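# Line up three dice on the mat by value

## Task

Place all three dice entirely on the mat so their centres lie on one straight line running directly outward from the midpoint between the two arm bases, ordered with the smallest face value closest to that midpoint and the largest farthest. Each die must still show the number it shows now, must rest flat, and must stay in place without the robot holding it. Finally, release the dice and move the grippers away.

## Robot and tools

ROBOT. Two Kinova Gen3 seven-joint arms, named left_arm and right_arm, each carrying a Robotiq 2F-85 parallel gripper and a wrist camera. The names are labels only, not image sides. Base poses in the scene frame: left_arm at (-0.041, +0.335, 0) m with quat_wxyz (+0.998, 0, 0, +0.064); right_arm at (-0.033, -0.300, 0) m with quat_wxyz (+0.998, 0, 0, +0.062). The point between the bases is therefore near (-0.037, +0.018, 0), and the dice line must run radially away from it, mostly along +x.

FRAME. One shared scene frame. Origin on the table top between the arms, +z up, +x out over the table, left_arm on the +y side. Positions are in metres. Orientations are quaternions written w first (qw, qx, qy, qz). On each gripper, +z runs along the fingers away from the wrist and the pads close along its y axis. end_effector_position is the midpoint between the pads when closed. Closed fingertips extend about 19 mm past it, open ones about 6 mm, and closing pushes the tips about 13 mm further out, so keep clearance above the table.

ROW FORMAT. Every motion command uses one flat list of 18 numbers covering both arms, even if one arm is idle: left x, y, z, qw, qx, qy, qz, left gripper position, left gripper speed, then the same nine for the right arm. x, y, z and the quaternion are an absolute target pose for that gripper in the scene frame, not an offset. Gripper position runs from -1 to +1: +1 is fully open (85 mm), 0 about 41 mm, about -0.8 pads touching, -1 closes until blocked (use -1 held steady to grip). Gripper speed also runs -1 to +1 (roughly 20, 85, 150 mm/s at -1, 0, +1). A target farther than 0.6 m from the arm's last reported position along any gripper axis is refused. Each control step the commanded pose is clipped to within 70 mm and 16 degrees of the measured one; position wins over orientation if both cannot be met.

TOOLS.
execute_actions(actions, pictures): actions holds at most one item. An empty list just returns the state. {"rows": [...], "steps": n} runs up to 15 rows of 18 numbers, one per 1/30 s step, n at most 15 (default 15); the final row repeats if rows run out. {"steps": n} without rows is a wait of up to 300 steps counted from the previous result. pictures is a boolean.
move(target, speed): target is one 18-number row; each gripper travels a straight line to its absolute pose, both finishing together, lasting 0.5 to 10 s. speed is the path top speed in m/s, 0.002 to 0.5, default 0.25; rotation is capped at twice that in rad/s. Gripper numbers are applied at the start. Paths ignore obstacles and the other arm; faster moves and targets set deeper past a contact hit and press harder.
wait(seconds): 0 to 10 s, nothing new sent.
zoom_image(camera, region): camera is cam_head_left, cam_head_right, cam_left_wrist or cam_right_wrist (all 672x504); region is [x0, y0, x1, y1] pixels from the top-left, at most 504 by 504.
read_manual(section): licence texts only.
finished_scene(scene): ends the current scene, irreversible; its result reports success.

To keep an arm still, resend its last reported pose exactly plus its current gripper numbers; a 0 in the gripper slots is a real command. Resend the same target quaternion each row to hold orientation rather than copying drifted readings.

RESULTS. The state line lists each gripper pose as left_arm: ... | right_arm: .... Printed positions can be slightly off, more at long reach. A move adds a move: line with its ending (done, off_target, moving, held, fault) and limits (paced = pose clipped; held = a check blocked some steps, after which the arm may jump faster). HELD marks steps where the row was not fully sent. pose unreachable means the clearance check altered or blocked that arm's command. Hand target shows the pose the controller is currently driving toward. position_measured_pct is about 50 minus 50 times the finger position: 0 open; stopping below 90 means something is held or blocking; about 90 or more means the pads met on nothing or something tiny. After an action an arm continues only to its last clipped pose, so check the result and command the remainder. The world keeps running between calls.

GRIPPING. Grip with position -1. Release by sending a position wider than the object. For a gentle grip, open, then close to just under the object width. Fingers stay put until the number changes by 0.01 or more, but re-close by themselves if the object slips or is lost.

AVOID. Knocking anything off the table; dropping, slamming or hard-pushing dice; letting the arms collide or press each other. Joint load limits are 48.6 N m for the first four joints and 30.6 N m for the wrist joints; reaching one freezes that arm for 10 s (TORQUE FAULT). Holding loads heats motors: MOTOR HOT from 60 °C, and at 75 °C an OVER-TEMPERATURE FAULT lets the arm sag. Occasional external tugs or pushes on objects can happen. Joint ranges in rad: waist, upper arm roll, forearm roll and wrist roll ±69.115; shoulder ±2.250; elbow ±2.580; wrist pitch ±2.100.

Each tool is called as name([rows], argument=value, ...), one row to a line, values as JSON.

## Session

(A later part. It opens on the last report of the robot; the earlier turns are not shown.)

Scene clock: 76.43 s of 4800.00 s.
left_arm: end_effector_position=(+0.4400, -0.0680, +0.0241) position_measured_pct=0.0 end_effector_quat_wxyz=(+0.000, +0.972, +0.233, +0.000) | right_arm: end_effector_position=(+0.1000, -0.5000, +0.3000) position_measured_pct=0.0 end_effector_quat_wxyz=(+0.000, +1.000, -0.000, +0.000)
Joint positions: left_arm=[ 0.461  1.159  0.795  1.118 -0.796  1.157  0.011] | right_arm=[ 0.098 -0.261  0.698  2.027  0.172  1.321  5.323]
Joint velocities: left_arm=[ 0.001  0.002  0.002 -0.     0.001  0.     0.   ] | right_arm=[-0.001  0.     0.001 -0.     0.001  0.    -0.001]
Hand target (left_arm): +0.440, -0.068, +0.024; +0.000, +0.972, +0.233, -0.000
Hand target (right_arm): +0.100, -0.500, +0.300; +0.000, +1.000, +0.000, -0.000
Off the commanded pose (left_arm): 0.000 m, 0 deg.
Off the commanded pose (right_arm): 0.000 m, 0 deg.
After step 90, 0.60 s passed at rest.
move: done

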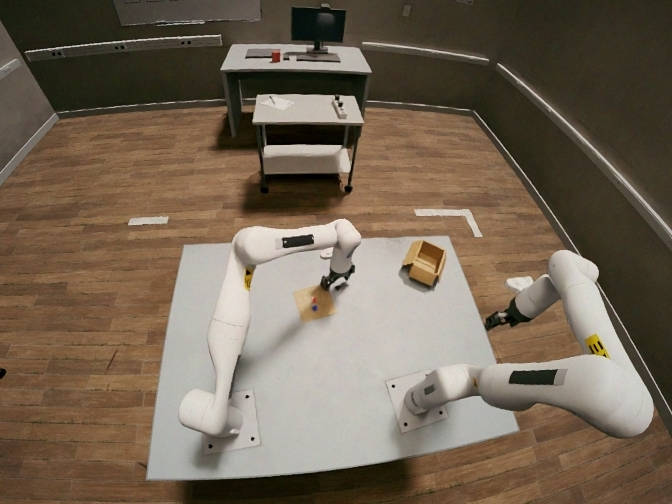

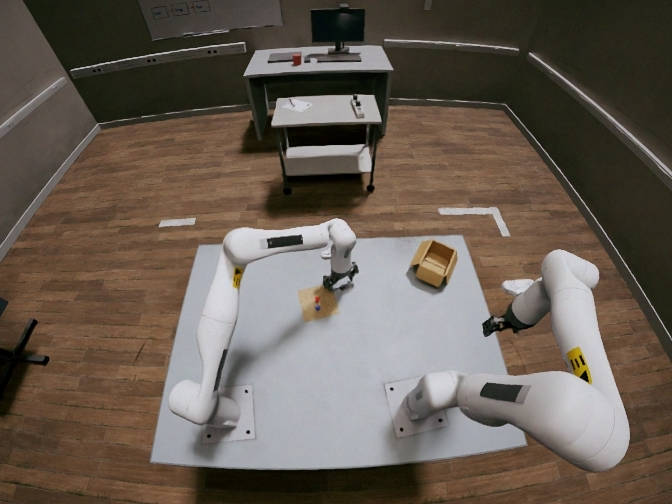

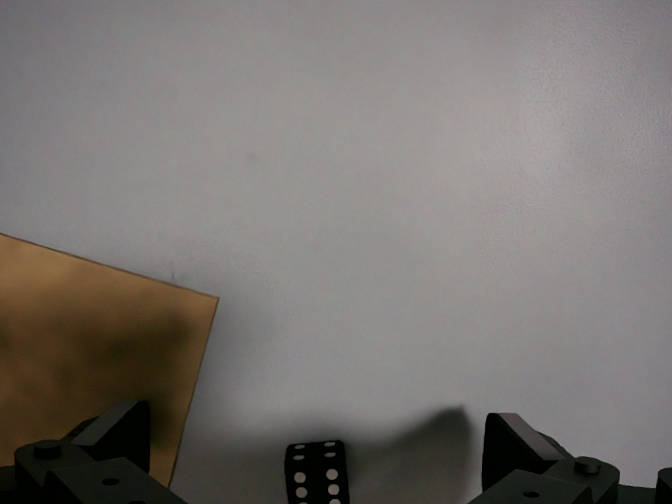

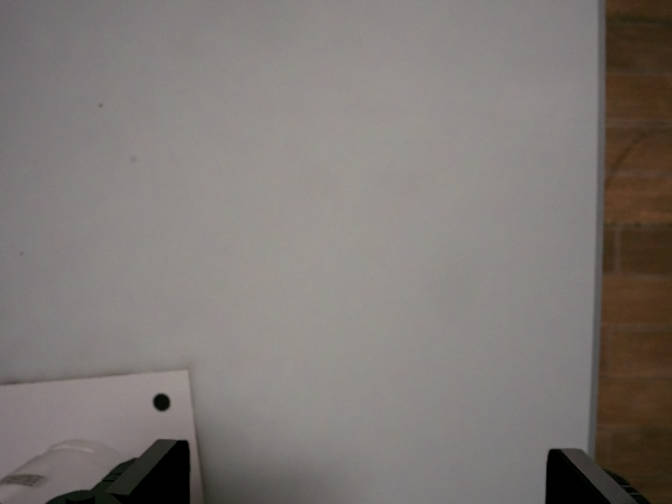

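move(target=[0.440,-0.068,0.024,0,0.972,0.233,0,-1,0.5,0.1,-0.5,0.3,0,1,0,0,1,0])

execute_actions([
  {"rows": [[0.440,-0.068,0.09,0,0.972,0.233,0,-1,0.5,0.1,-0.5,0.3,0,1,0,0,1,0]]},
], pictures=false)

move(target=[0.425,0.029,0.08,0,1,0.02,0,-1,0.5,0.1,-0.5,0.3,0,1,0,0,1,0], speed=0.15)

move(target=[0.425,0.029,0.028,0,1,0.02,0,-1,0.5,0.1,-0.5,0.3,0,1,0,0,1,0], speed=0.05)

move(target=[0.425,0.029,0.028,0,1,0.02,0,1,0.5,0.1,-0.5,0.3,0,1,0,0,1,0])

move(target=[0.425,0.029,0.13,0,1,0.02,0,1,0.5,0.1,-0.5,0.3,0,1,0,0,1,0])

move(target=[0.32,0.027,0.22,0,1,0.02,0,1,0.5,0.1,-0.5,0.3,0,1,0,0,1,0])

Scene clock: 83.67 s of 4800.00 s.
left_arm: end_effector_position=(+0.4401, -0.0681, +0.0244) position_measured_pct=82.1 end_effector_quat_wxyz=(+0.000, +0.972, +0.233, +0.000) | right_arm: end_effector_position=(+0.1000, -0.5000, +0.3000) position_measured_pct=0.0 end_effector_quat_wxyz=(+0.000, +1.000, -0.000, +0.000)
Joint positions: left_arm=[ 0.461  1.158  0.795  1.118 -0.796  1.157  0.011] | right_arm=[ 0.098 -0.261  0.698  2.027  0.172  1.321  5.323]
Joint velocities: left_arm=[-0.001 -0.     0.001  0.001  0.001 -0.001 -0.   ] | right_arm=[-0.001  0.     0.001  0.001  0.001  0.     0.001]
Hand target (left_arm): +0.440, -0.068, +0.024; +0.000, +0.972, +0.233, -0.000
Hand target (right_arm): +0.100, -0.500, +0.300; +0.000, +1.000, +0.000, -0.000
Off the commanded pose (left_arm): 0.000 m, 0 deg.
Off the commanded pose (right_arm): 0.000 m, 0 deg.
After step 90, 3.27 s passed at rest.
move: done

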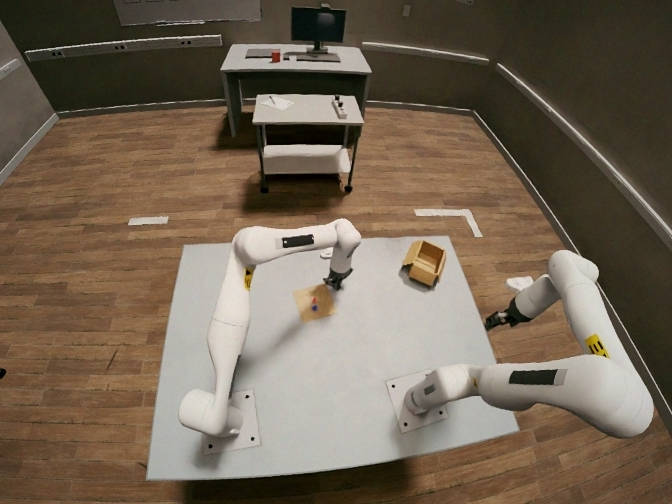

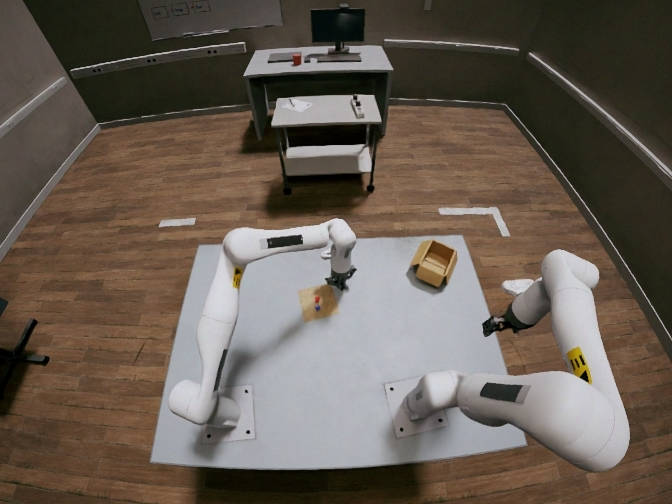

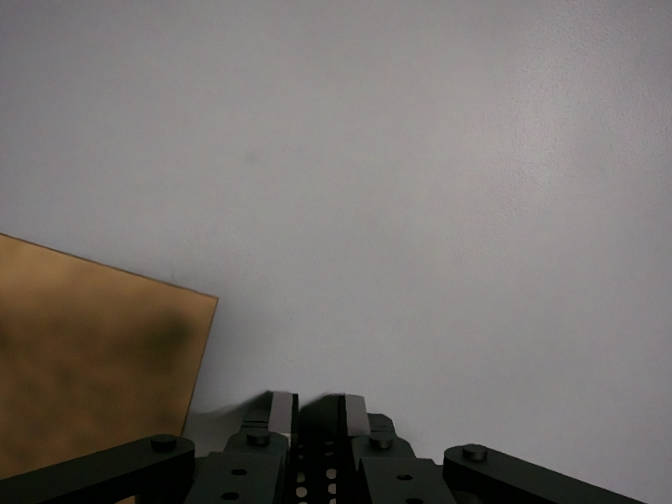

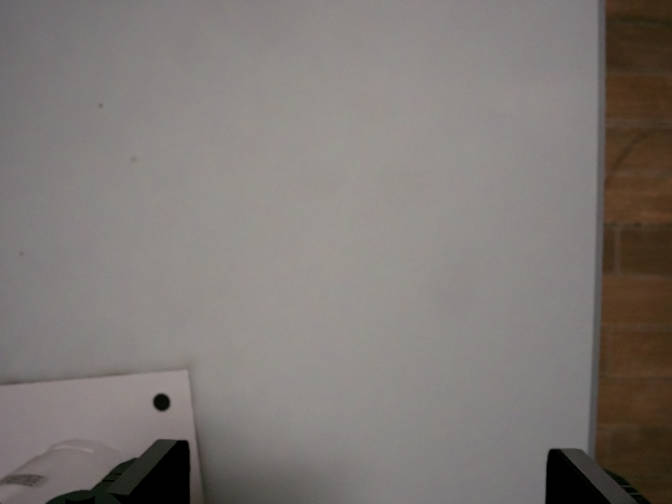

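Scene clock: 84.17 s of 4800.00 s.
left_arm: end_effector_position=(+0.4399, -0.0680, +0.0898) position_measured_pct=82.1 end_effector_quat_wxyz=(-0.000, +0.972, +0.233, -0.000) | right_arm: end_effector_position=(+0.1000, -0.5000, +0.3000) position_measured_pct=0.0 end_effector_quat_wxyz=(+0.000, +1.000, -0.000, +0.000)
Joint positions: left_arm=[ 0.458  1.076  0.834  1.072 -0.749  1.275 -0.023] | right_arm=[ 0.098 -0.261  0.698  2.027  0.172  1.321  5.323]
Joint velocities: left_arm=[-0.001 -0.003  0.002 -0.001  0.    -0.001  0.   ] | right_arm=[ 0.     0.001  0.     0.001 -0.002 -0.     0.   ]
Hand target (left_arm): +0.440, -0.068, +0.090; +0.000, +0.972, +0.233, -0.000
Hand target (right_arm): +0.100, -0.500, +0.300; +0.000, +1.000, +0.000, -0.000
Off the commanded pose (left_arm): 0.000 m, 0 deg.
Off the commanded pose (right_arm): 0.000 m, 0 deg.
Steps of this call (steps 1 to 15: all 15 steps of this action). Readings (end_effector_position | what the end effector reports):
1: left_arm (+0.4403, -0.0680, +0.0250) | right_arm (+0.1000, -0.5000, +0.3000) | left_arm position_measured_pct=82.1 | right_arm position_measured_pct=0.0
2: left_arm (+0.4405, -0.0675, +0.0282) | right_arm (+0.1000, -0.5000, +0.3000) | left_arm position_measured_pct=82.1 | right_arm position_measured_pct=0.0
4: left_arm (+0.4412, -0.0669, +0.0474) | right_arm (+0.1000, -0.5000, +0.3000) | left_arm position_measured_pct=82.1 | right_arm position_measured_pct=0.0
8: left_arm (+0.4395, -0.0694, +0.0879) | right_arm (+0.1000, -0.5000, +0.3000) | left_arm position_measured_pct=82.1 | right_arm position_measured_pct=0.0
15: the state above

Scene clock: 86.13 s of 4800.00 s.
left_arm: end_effector_position=(+0.4244, +0.0288, +0.0798) position_measured_pct=82.1 end_effector_quat_wxyz=(-0.000, +1.000, +0.020, -0.000) | right_arm: end_effector_position=(+0.1000, -0.5000, +0.3000) position_measured_pct=0.0 end_effector_quat_wxyz=(+0.000, +1.000, -0.000, +0.000)
Joint positions: left_arm=[ 0.206  0.999  0.931  1.418 -0.834  1.144 -0.395] | right_arm=[ 0.098 -0.261  0.698  2.027  0.172  1.321  5.323]
Joint velocities: left_arm=[-0.006 -0.002  0.     0.001  0.001 -0.002 -0.001] | right_arm=[ 0.003 -0.    -0.001 -0.001 -0.001  0.     0.001]
Hand target (left_arm): +0.425, +0.029, +0.080; -0.000, +1.000, +0.020, +0.000
Hand target (right_arm): +0.100, -0.500, +0.300; +0.000, +1.000, +0.000, -0.000
Off the commanded pose (left_arm): 0.001 m, 0 deg.
Off the commanded pose (right_arm): 0.000 m, 0 deg.
move: done

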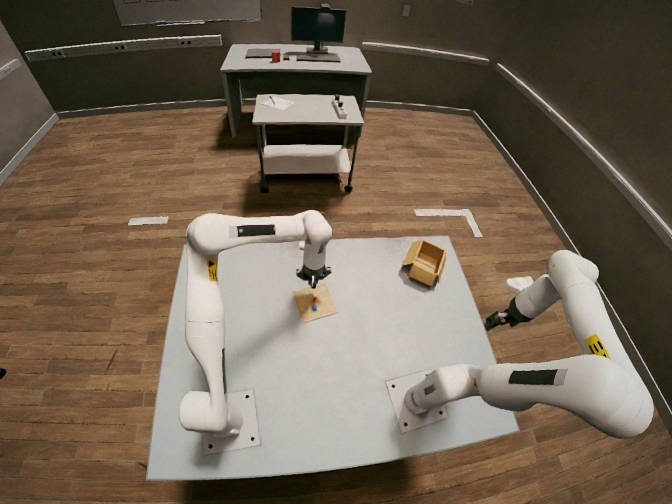

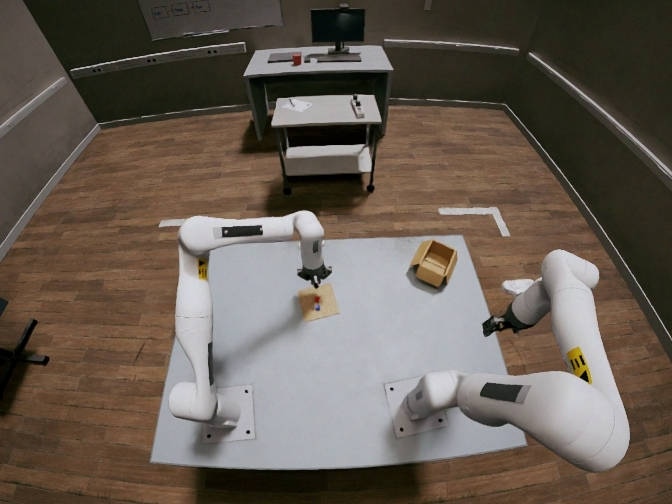

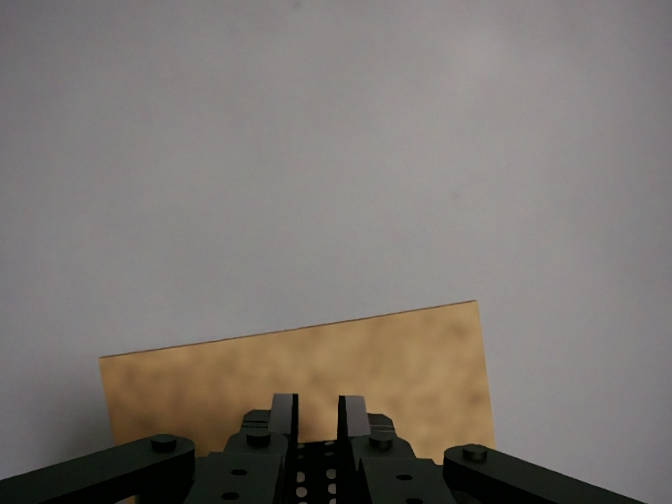

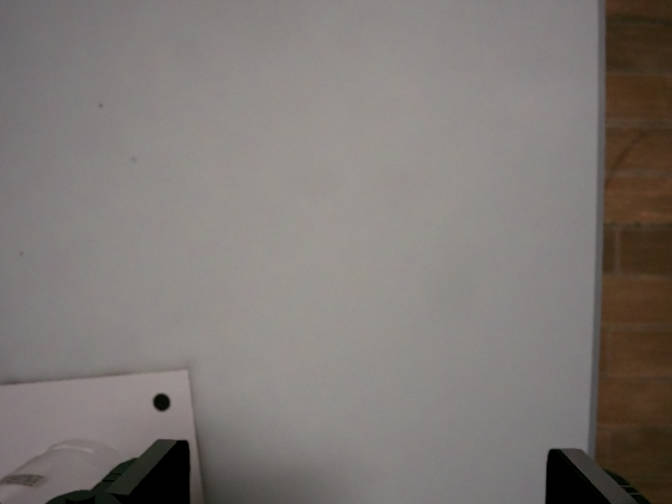

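Scene clock: 87.43 s of 4800.00 s.
left_arm: end_effector_position=(+0.4251, +0.0291, +0.0281) position_measured_pct=82.1 end_effector_quat_wxyz=(-0.000, +1.000, +0.020, +0.000) | right_arm: end_effector_position=(+0.1000, -0.5000, +0.3000) position_measured_pct=0.0 end_effector_quat_wxyz=(+0.000, +1.000, -0.000, +0.000)
Joint positions: left_arm=[ 0.221  1.07   0.881  1.448 -0.893  1.052 -0.358] | right_arm=[ 0.098 -0.261  0.698  2.027  0.172  1.321  5.323]
Joint velocities: left_arm=[-0.     0.001  0.003 -0.001  0.001 -0.001  0.001] | right_arm=[ 0.     0.     0.    -0.     0.001  0.    -0.001]
Hand target (left_arm): +0.425, +0.029, +0.028; -0.000, +1.000, +0.020, +0.000
Hand target (right_arm): +0.100, -0.500, +0.300; +0.000, +1.000, +0.000, -0.000
Off the commanded pose (left_arm): 0.000 m, 0 deg.
Off the commanded pose (right_arm): 0.000 m, 0 deg.
move: done

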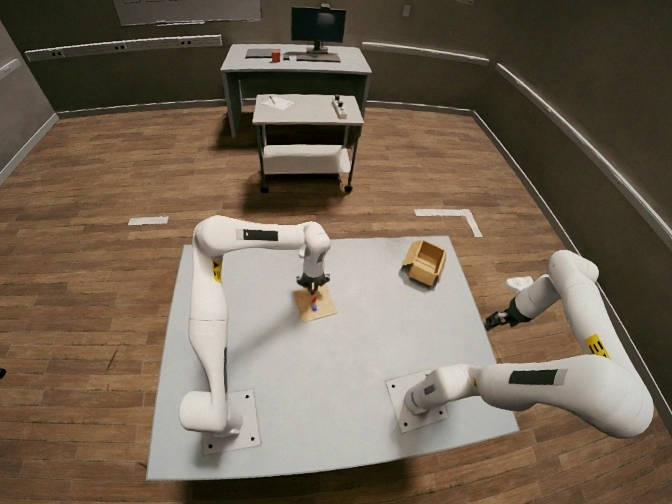

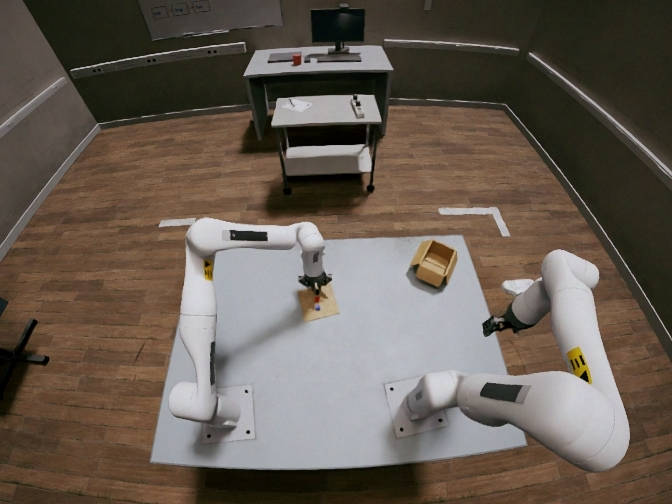

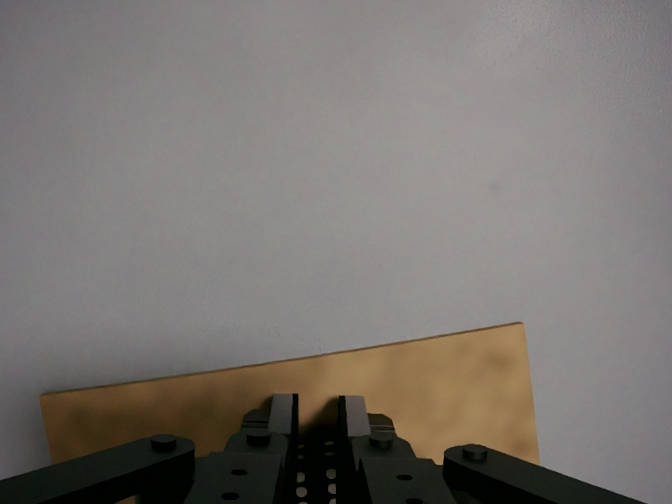

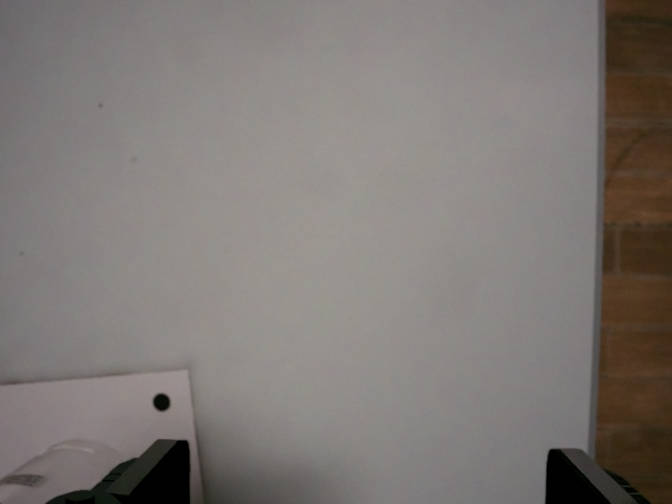

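Scene clock: 88.47 s of 4800.00 s.
left_arm: end_effector_position=(+0.4250, +0.0290, +0.0280) position_measured_pct=0.0 end_effector_quat_wxyz=(+0.000, +1.000, +0.020, +0.000) | right_arm: end_effector_position=(+0.1000, -0.5000, +0.3000) position_measured_pct=0.0 end_effector_quat_wxyz=(+0.000, +1.000, -0.000, +0.000)
Joint positions: left_arm=[ 0.222  1.071  0.881  1.448 -0.893  1.052 -0.358] | right_arm=[ 0.098 -0.261  0.698  2.027  0.172  1.321  5.323]
Joint velocities: left_arm=[-0.    -0.    -0.003  0.001 -0.001  0.002 -0.001] | right_arm=[-0.001 -0.001 -0.     0.001  0.002 -0.     0.001]
Hand target (left_arm): +0.425, +0.029, +0.028; -0.000, +1.000, +0.020, +0.000
Hand target (right_arm): +0.100, -0.500, +0.300; +0.000, +1.000, +0.000, -0.000
Off the commanded pose (left_arm): 0.000 m, 0 deg.
Off the commanded pose (right_arm): 0.000 m, 0 deg.
move: done

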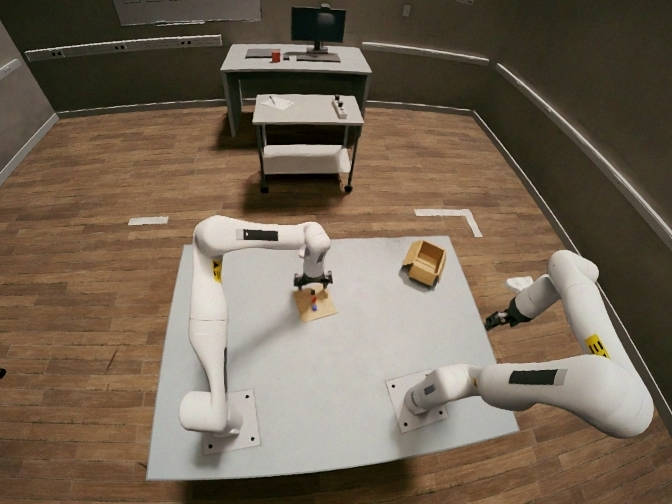

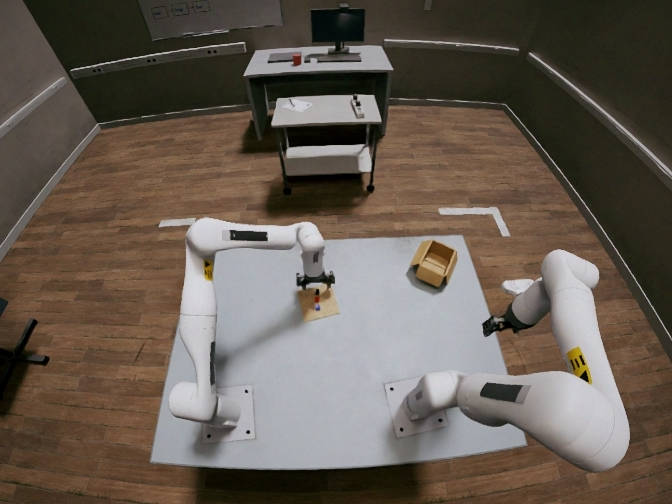

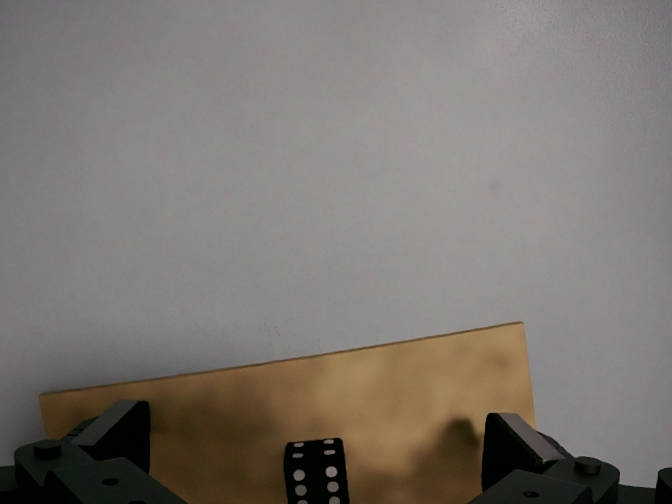

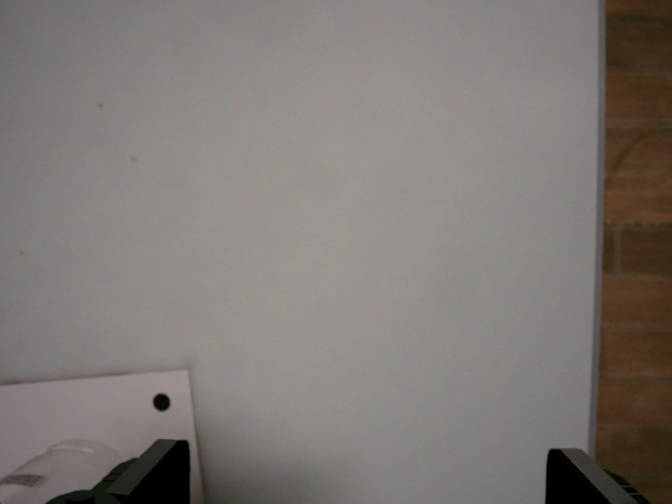

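Scene clock: 89.27 s of 4800.00 s.
left_arm: end_effector_position=(+0.4248, +0.0288, +0.1297) position_measured_pct=0.0 end_effector_quat_wxyz=(+0.000, +1.000, +0.020, -0.000) | right_arm: end_effector_position=(+0.1000, -0.5000, +0.3000) position_measured_pct=0.0 end_effector_quat_wxyz=(+0.000, +1.000, -0.000, +0.000)
Joint positions: left_arm=[ 0.196  0.936  0.972  1.367 -0.779  1.241 -0.437] | right_arm=[ 0.098 -0.261  0.698  2.027  0.172  1.321  5.323]
Joint velocities: left_arm=[-0.001 -0.002  0.    -0.    -0.001 -0.     0.001] | right_arm=[-0.002 -0.    -0.     0.     0.     0.    -0.001]
Hand target (left_arm): +0.425, +0.029, +0.130; +0.000, +1.000, +0.020, -0.000
Hand target (right_arm): +0.100, -0.500, +0.300; +0.000, +1.000, +0.000, -0.000
Off the commanded pose (left_arm): 0.000 m, 0 deg.
Off the commanded pose (right_arm): 0.000 m, 0 deg.
move: done

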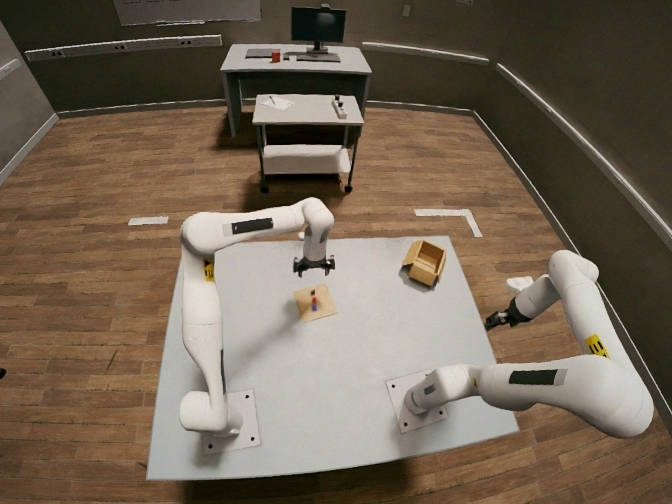

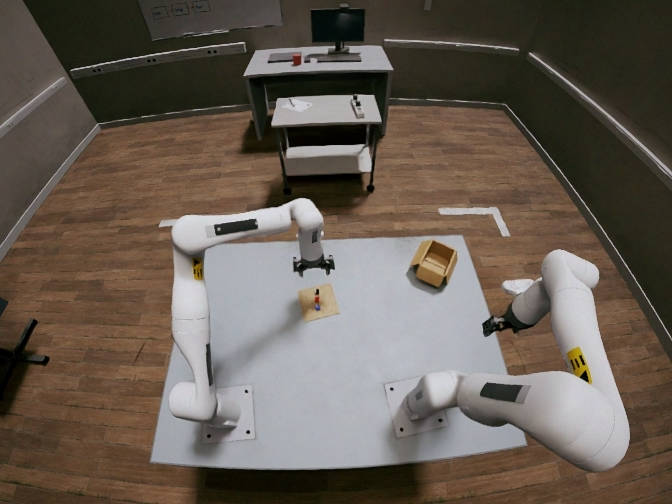

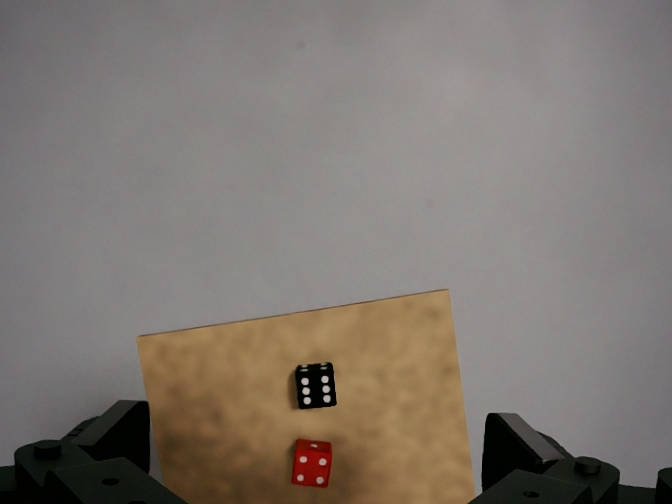

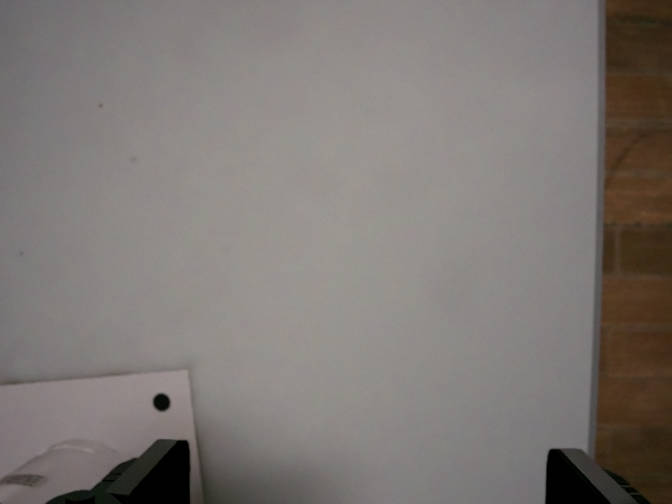

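Scene clock: 90.30 s of 4800.00 s.
left_arm: end_effector_position=(+0.3200, +0.0269, +0.2196) position_measured_pct=0.0 end_effector_quat_wxyz=(-0.000, +1.000, +0.020, -0.000) | right_arm: end_effector_position=(+0.1000, -0.5000, +0.3000) position_measured_pct=0.0 end_effector_quat_wxyz=(+0.000, +1.000, -0.000, +0.000)
Joint positions: left_arm=[ 0.155  0.686  1.102  1.558 -0.628  1.292 -0.314] | right_arm=[ 0.098 -0.261  0.698  2.027  0.172  1.321  5.323]
Joint velocities: left_arm=[-0.001 -0.003  0.001  0.    -0.     0.     0.001] | right_arm=[-0.001  0.001  0.     0.001  0.001  0.    -0.   ]
Hand target (left_arm): +0.320, +0.027, +0.220; -0.000, +1.000, +0.020, +0.000
Hand target (right_arm): +0.100, -0.500, +0.300; +0.000, +1.000, +0.000, -0.000
Off the commanded pose (left_arm): 0.000 m, 0 deg.
Off the commanded pose (right_arm): 0.000 m, 0 deg.
move: done

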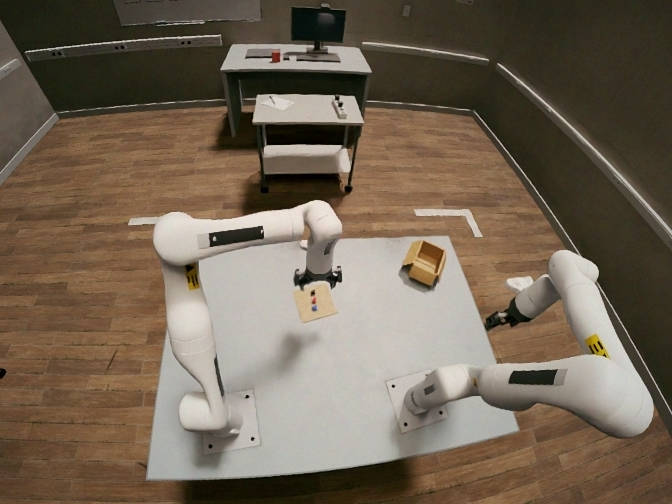

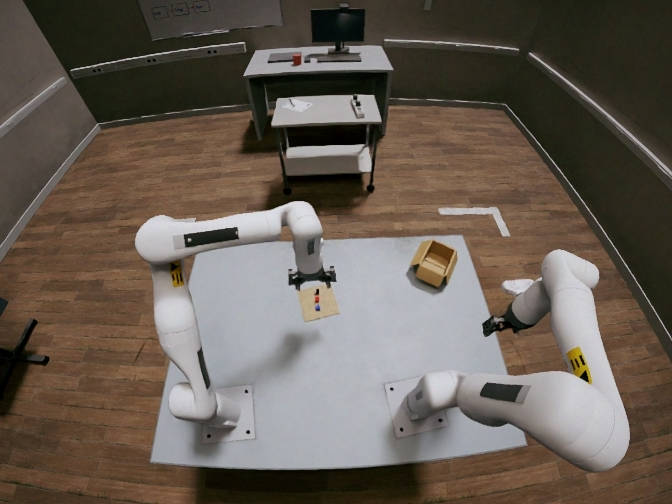

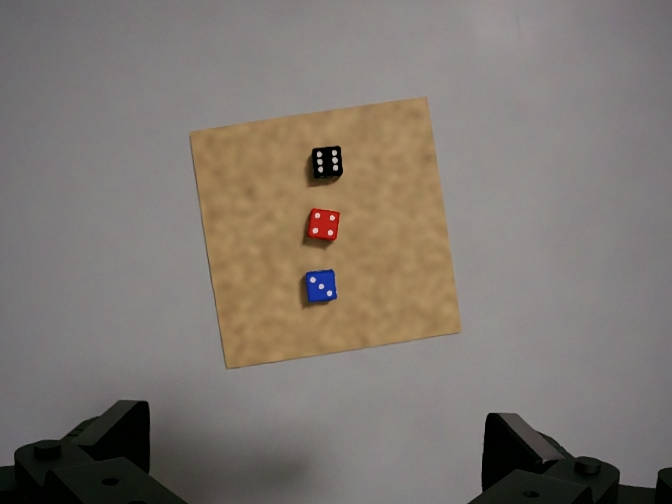

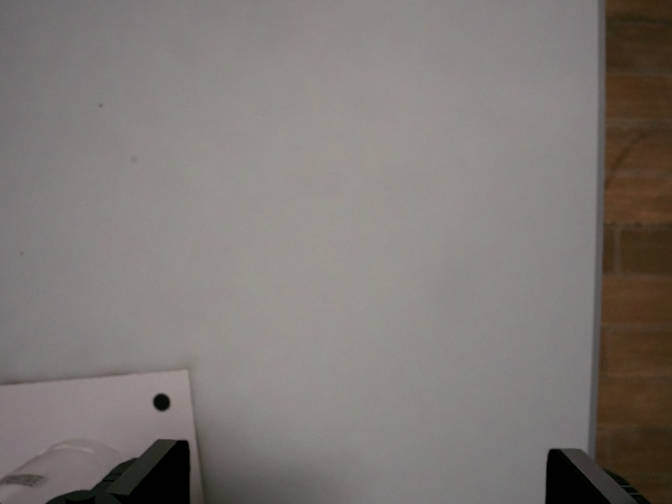

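move(target=[0.1,0.2,0.25,0,1,0,0,1,0.5, 0.1,-0.5,0.3,0,1,0,0,1,0])

Scene clock: 97.17 s of 4800.00 s.
left_arm: end_effector_position=(+0.0996, +0.1996, +0.2493) position_measured_pct=0.0 end_effector_quat_wxyz=(-0.002, +1.000, -0.000, +0.000) | right_arm: end_effector_position=(+0.1000, -0.5000, +0.3000) position_measured_pct=0.0 end_effector_quat_wxyz=(+0.000, +1.000, -0.000, +0.000)
Joint positions: left_arm=[-0.982  0.443  2.293  2.248 -0.351  1.222 -0.212] | right_arm=[ 0.098 -0.261  0.698  2.027  0.172  1.321  5.323]
Joint velocities: left_arm=[-0.006  0.014 -0.001  0.002 -0.005  0.002  0.006] | right_arm=[-0.001  0.001 -0.     0.     0.     0.    -0.   ]
Hand target (left_arm): +0.100, +0.200, +0.249; -0.001, +1.000, +0.000, -0.000
Hand target (right_arm): +0.100, -0.500, +0.300; +0.000, +1.000, +0.000, -0.000
Off the commanded pose (left_arm): 0.001 m, 0 deg.
Off the commanded pose (right_arm): 0.000 m, 0 deg.
After step 90, 1.90 s passed at rest.
move: done

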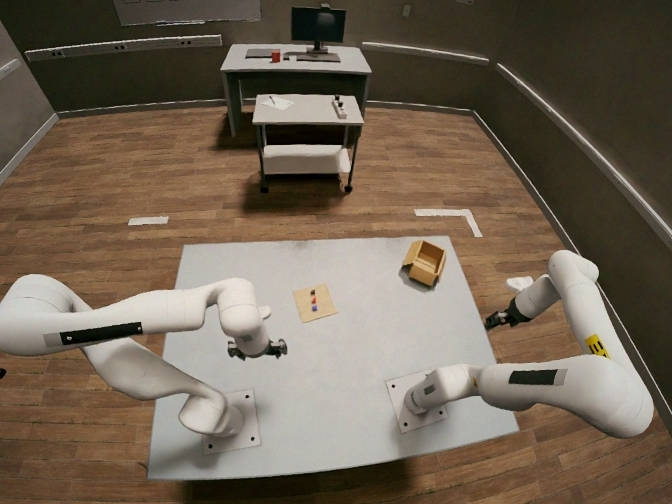

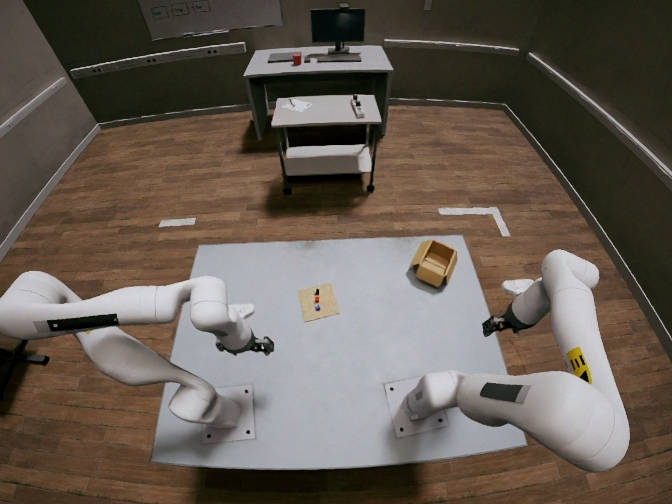

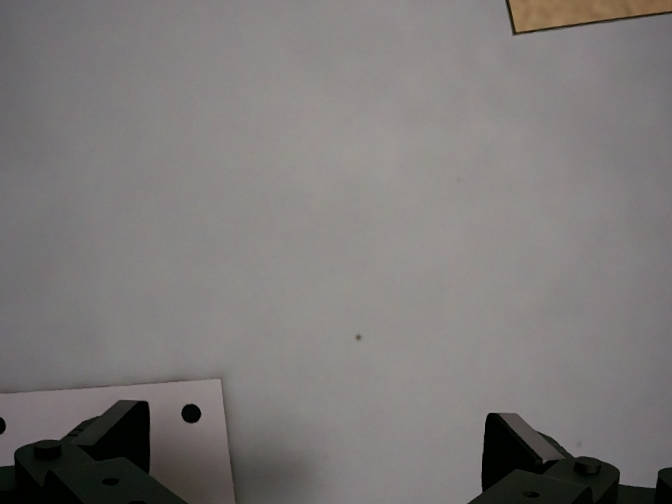

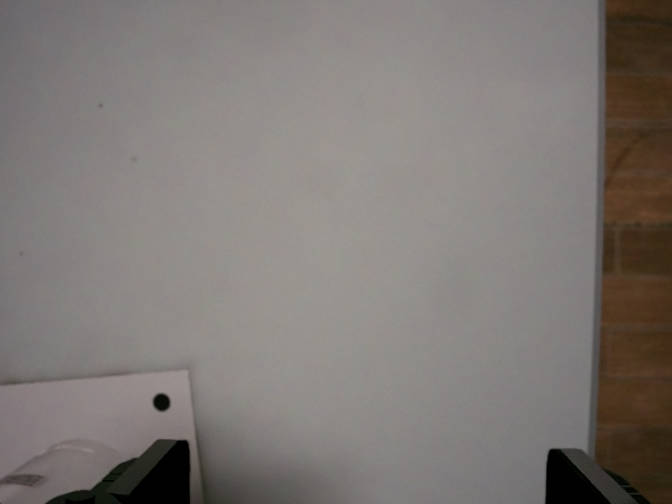

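finished_scene(scene=2)

The scene is finished: the task was done.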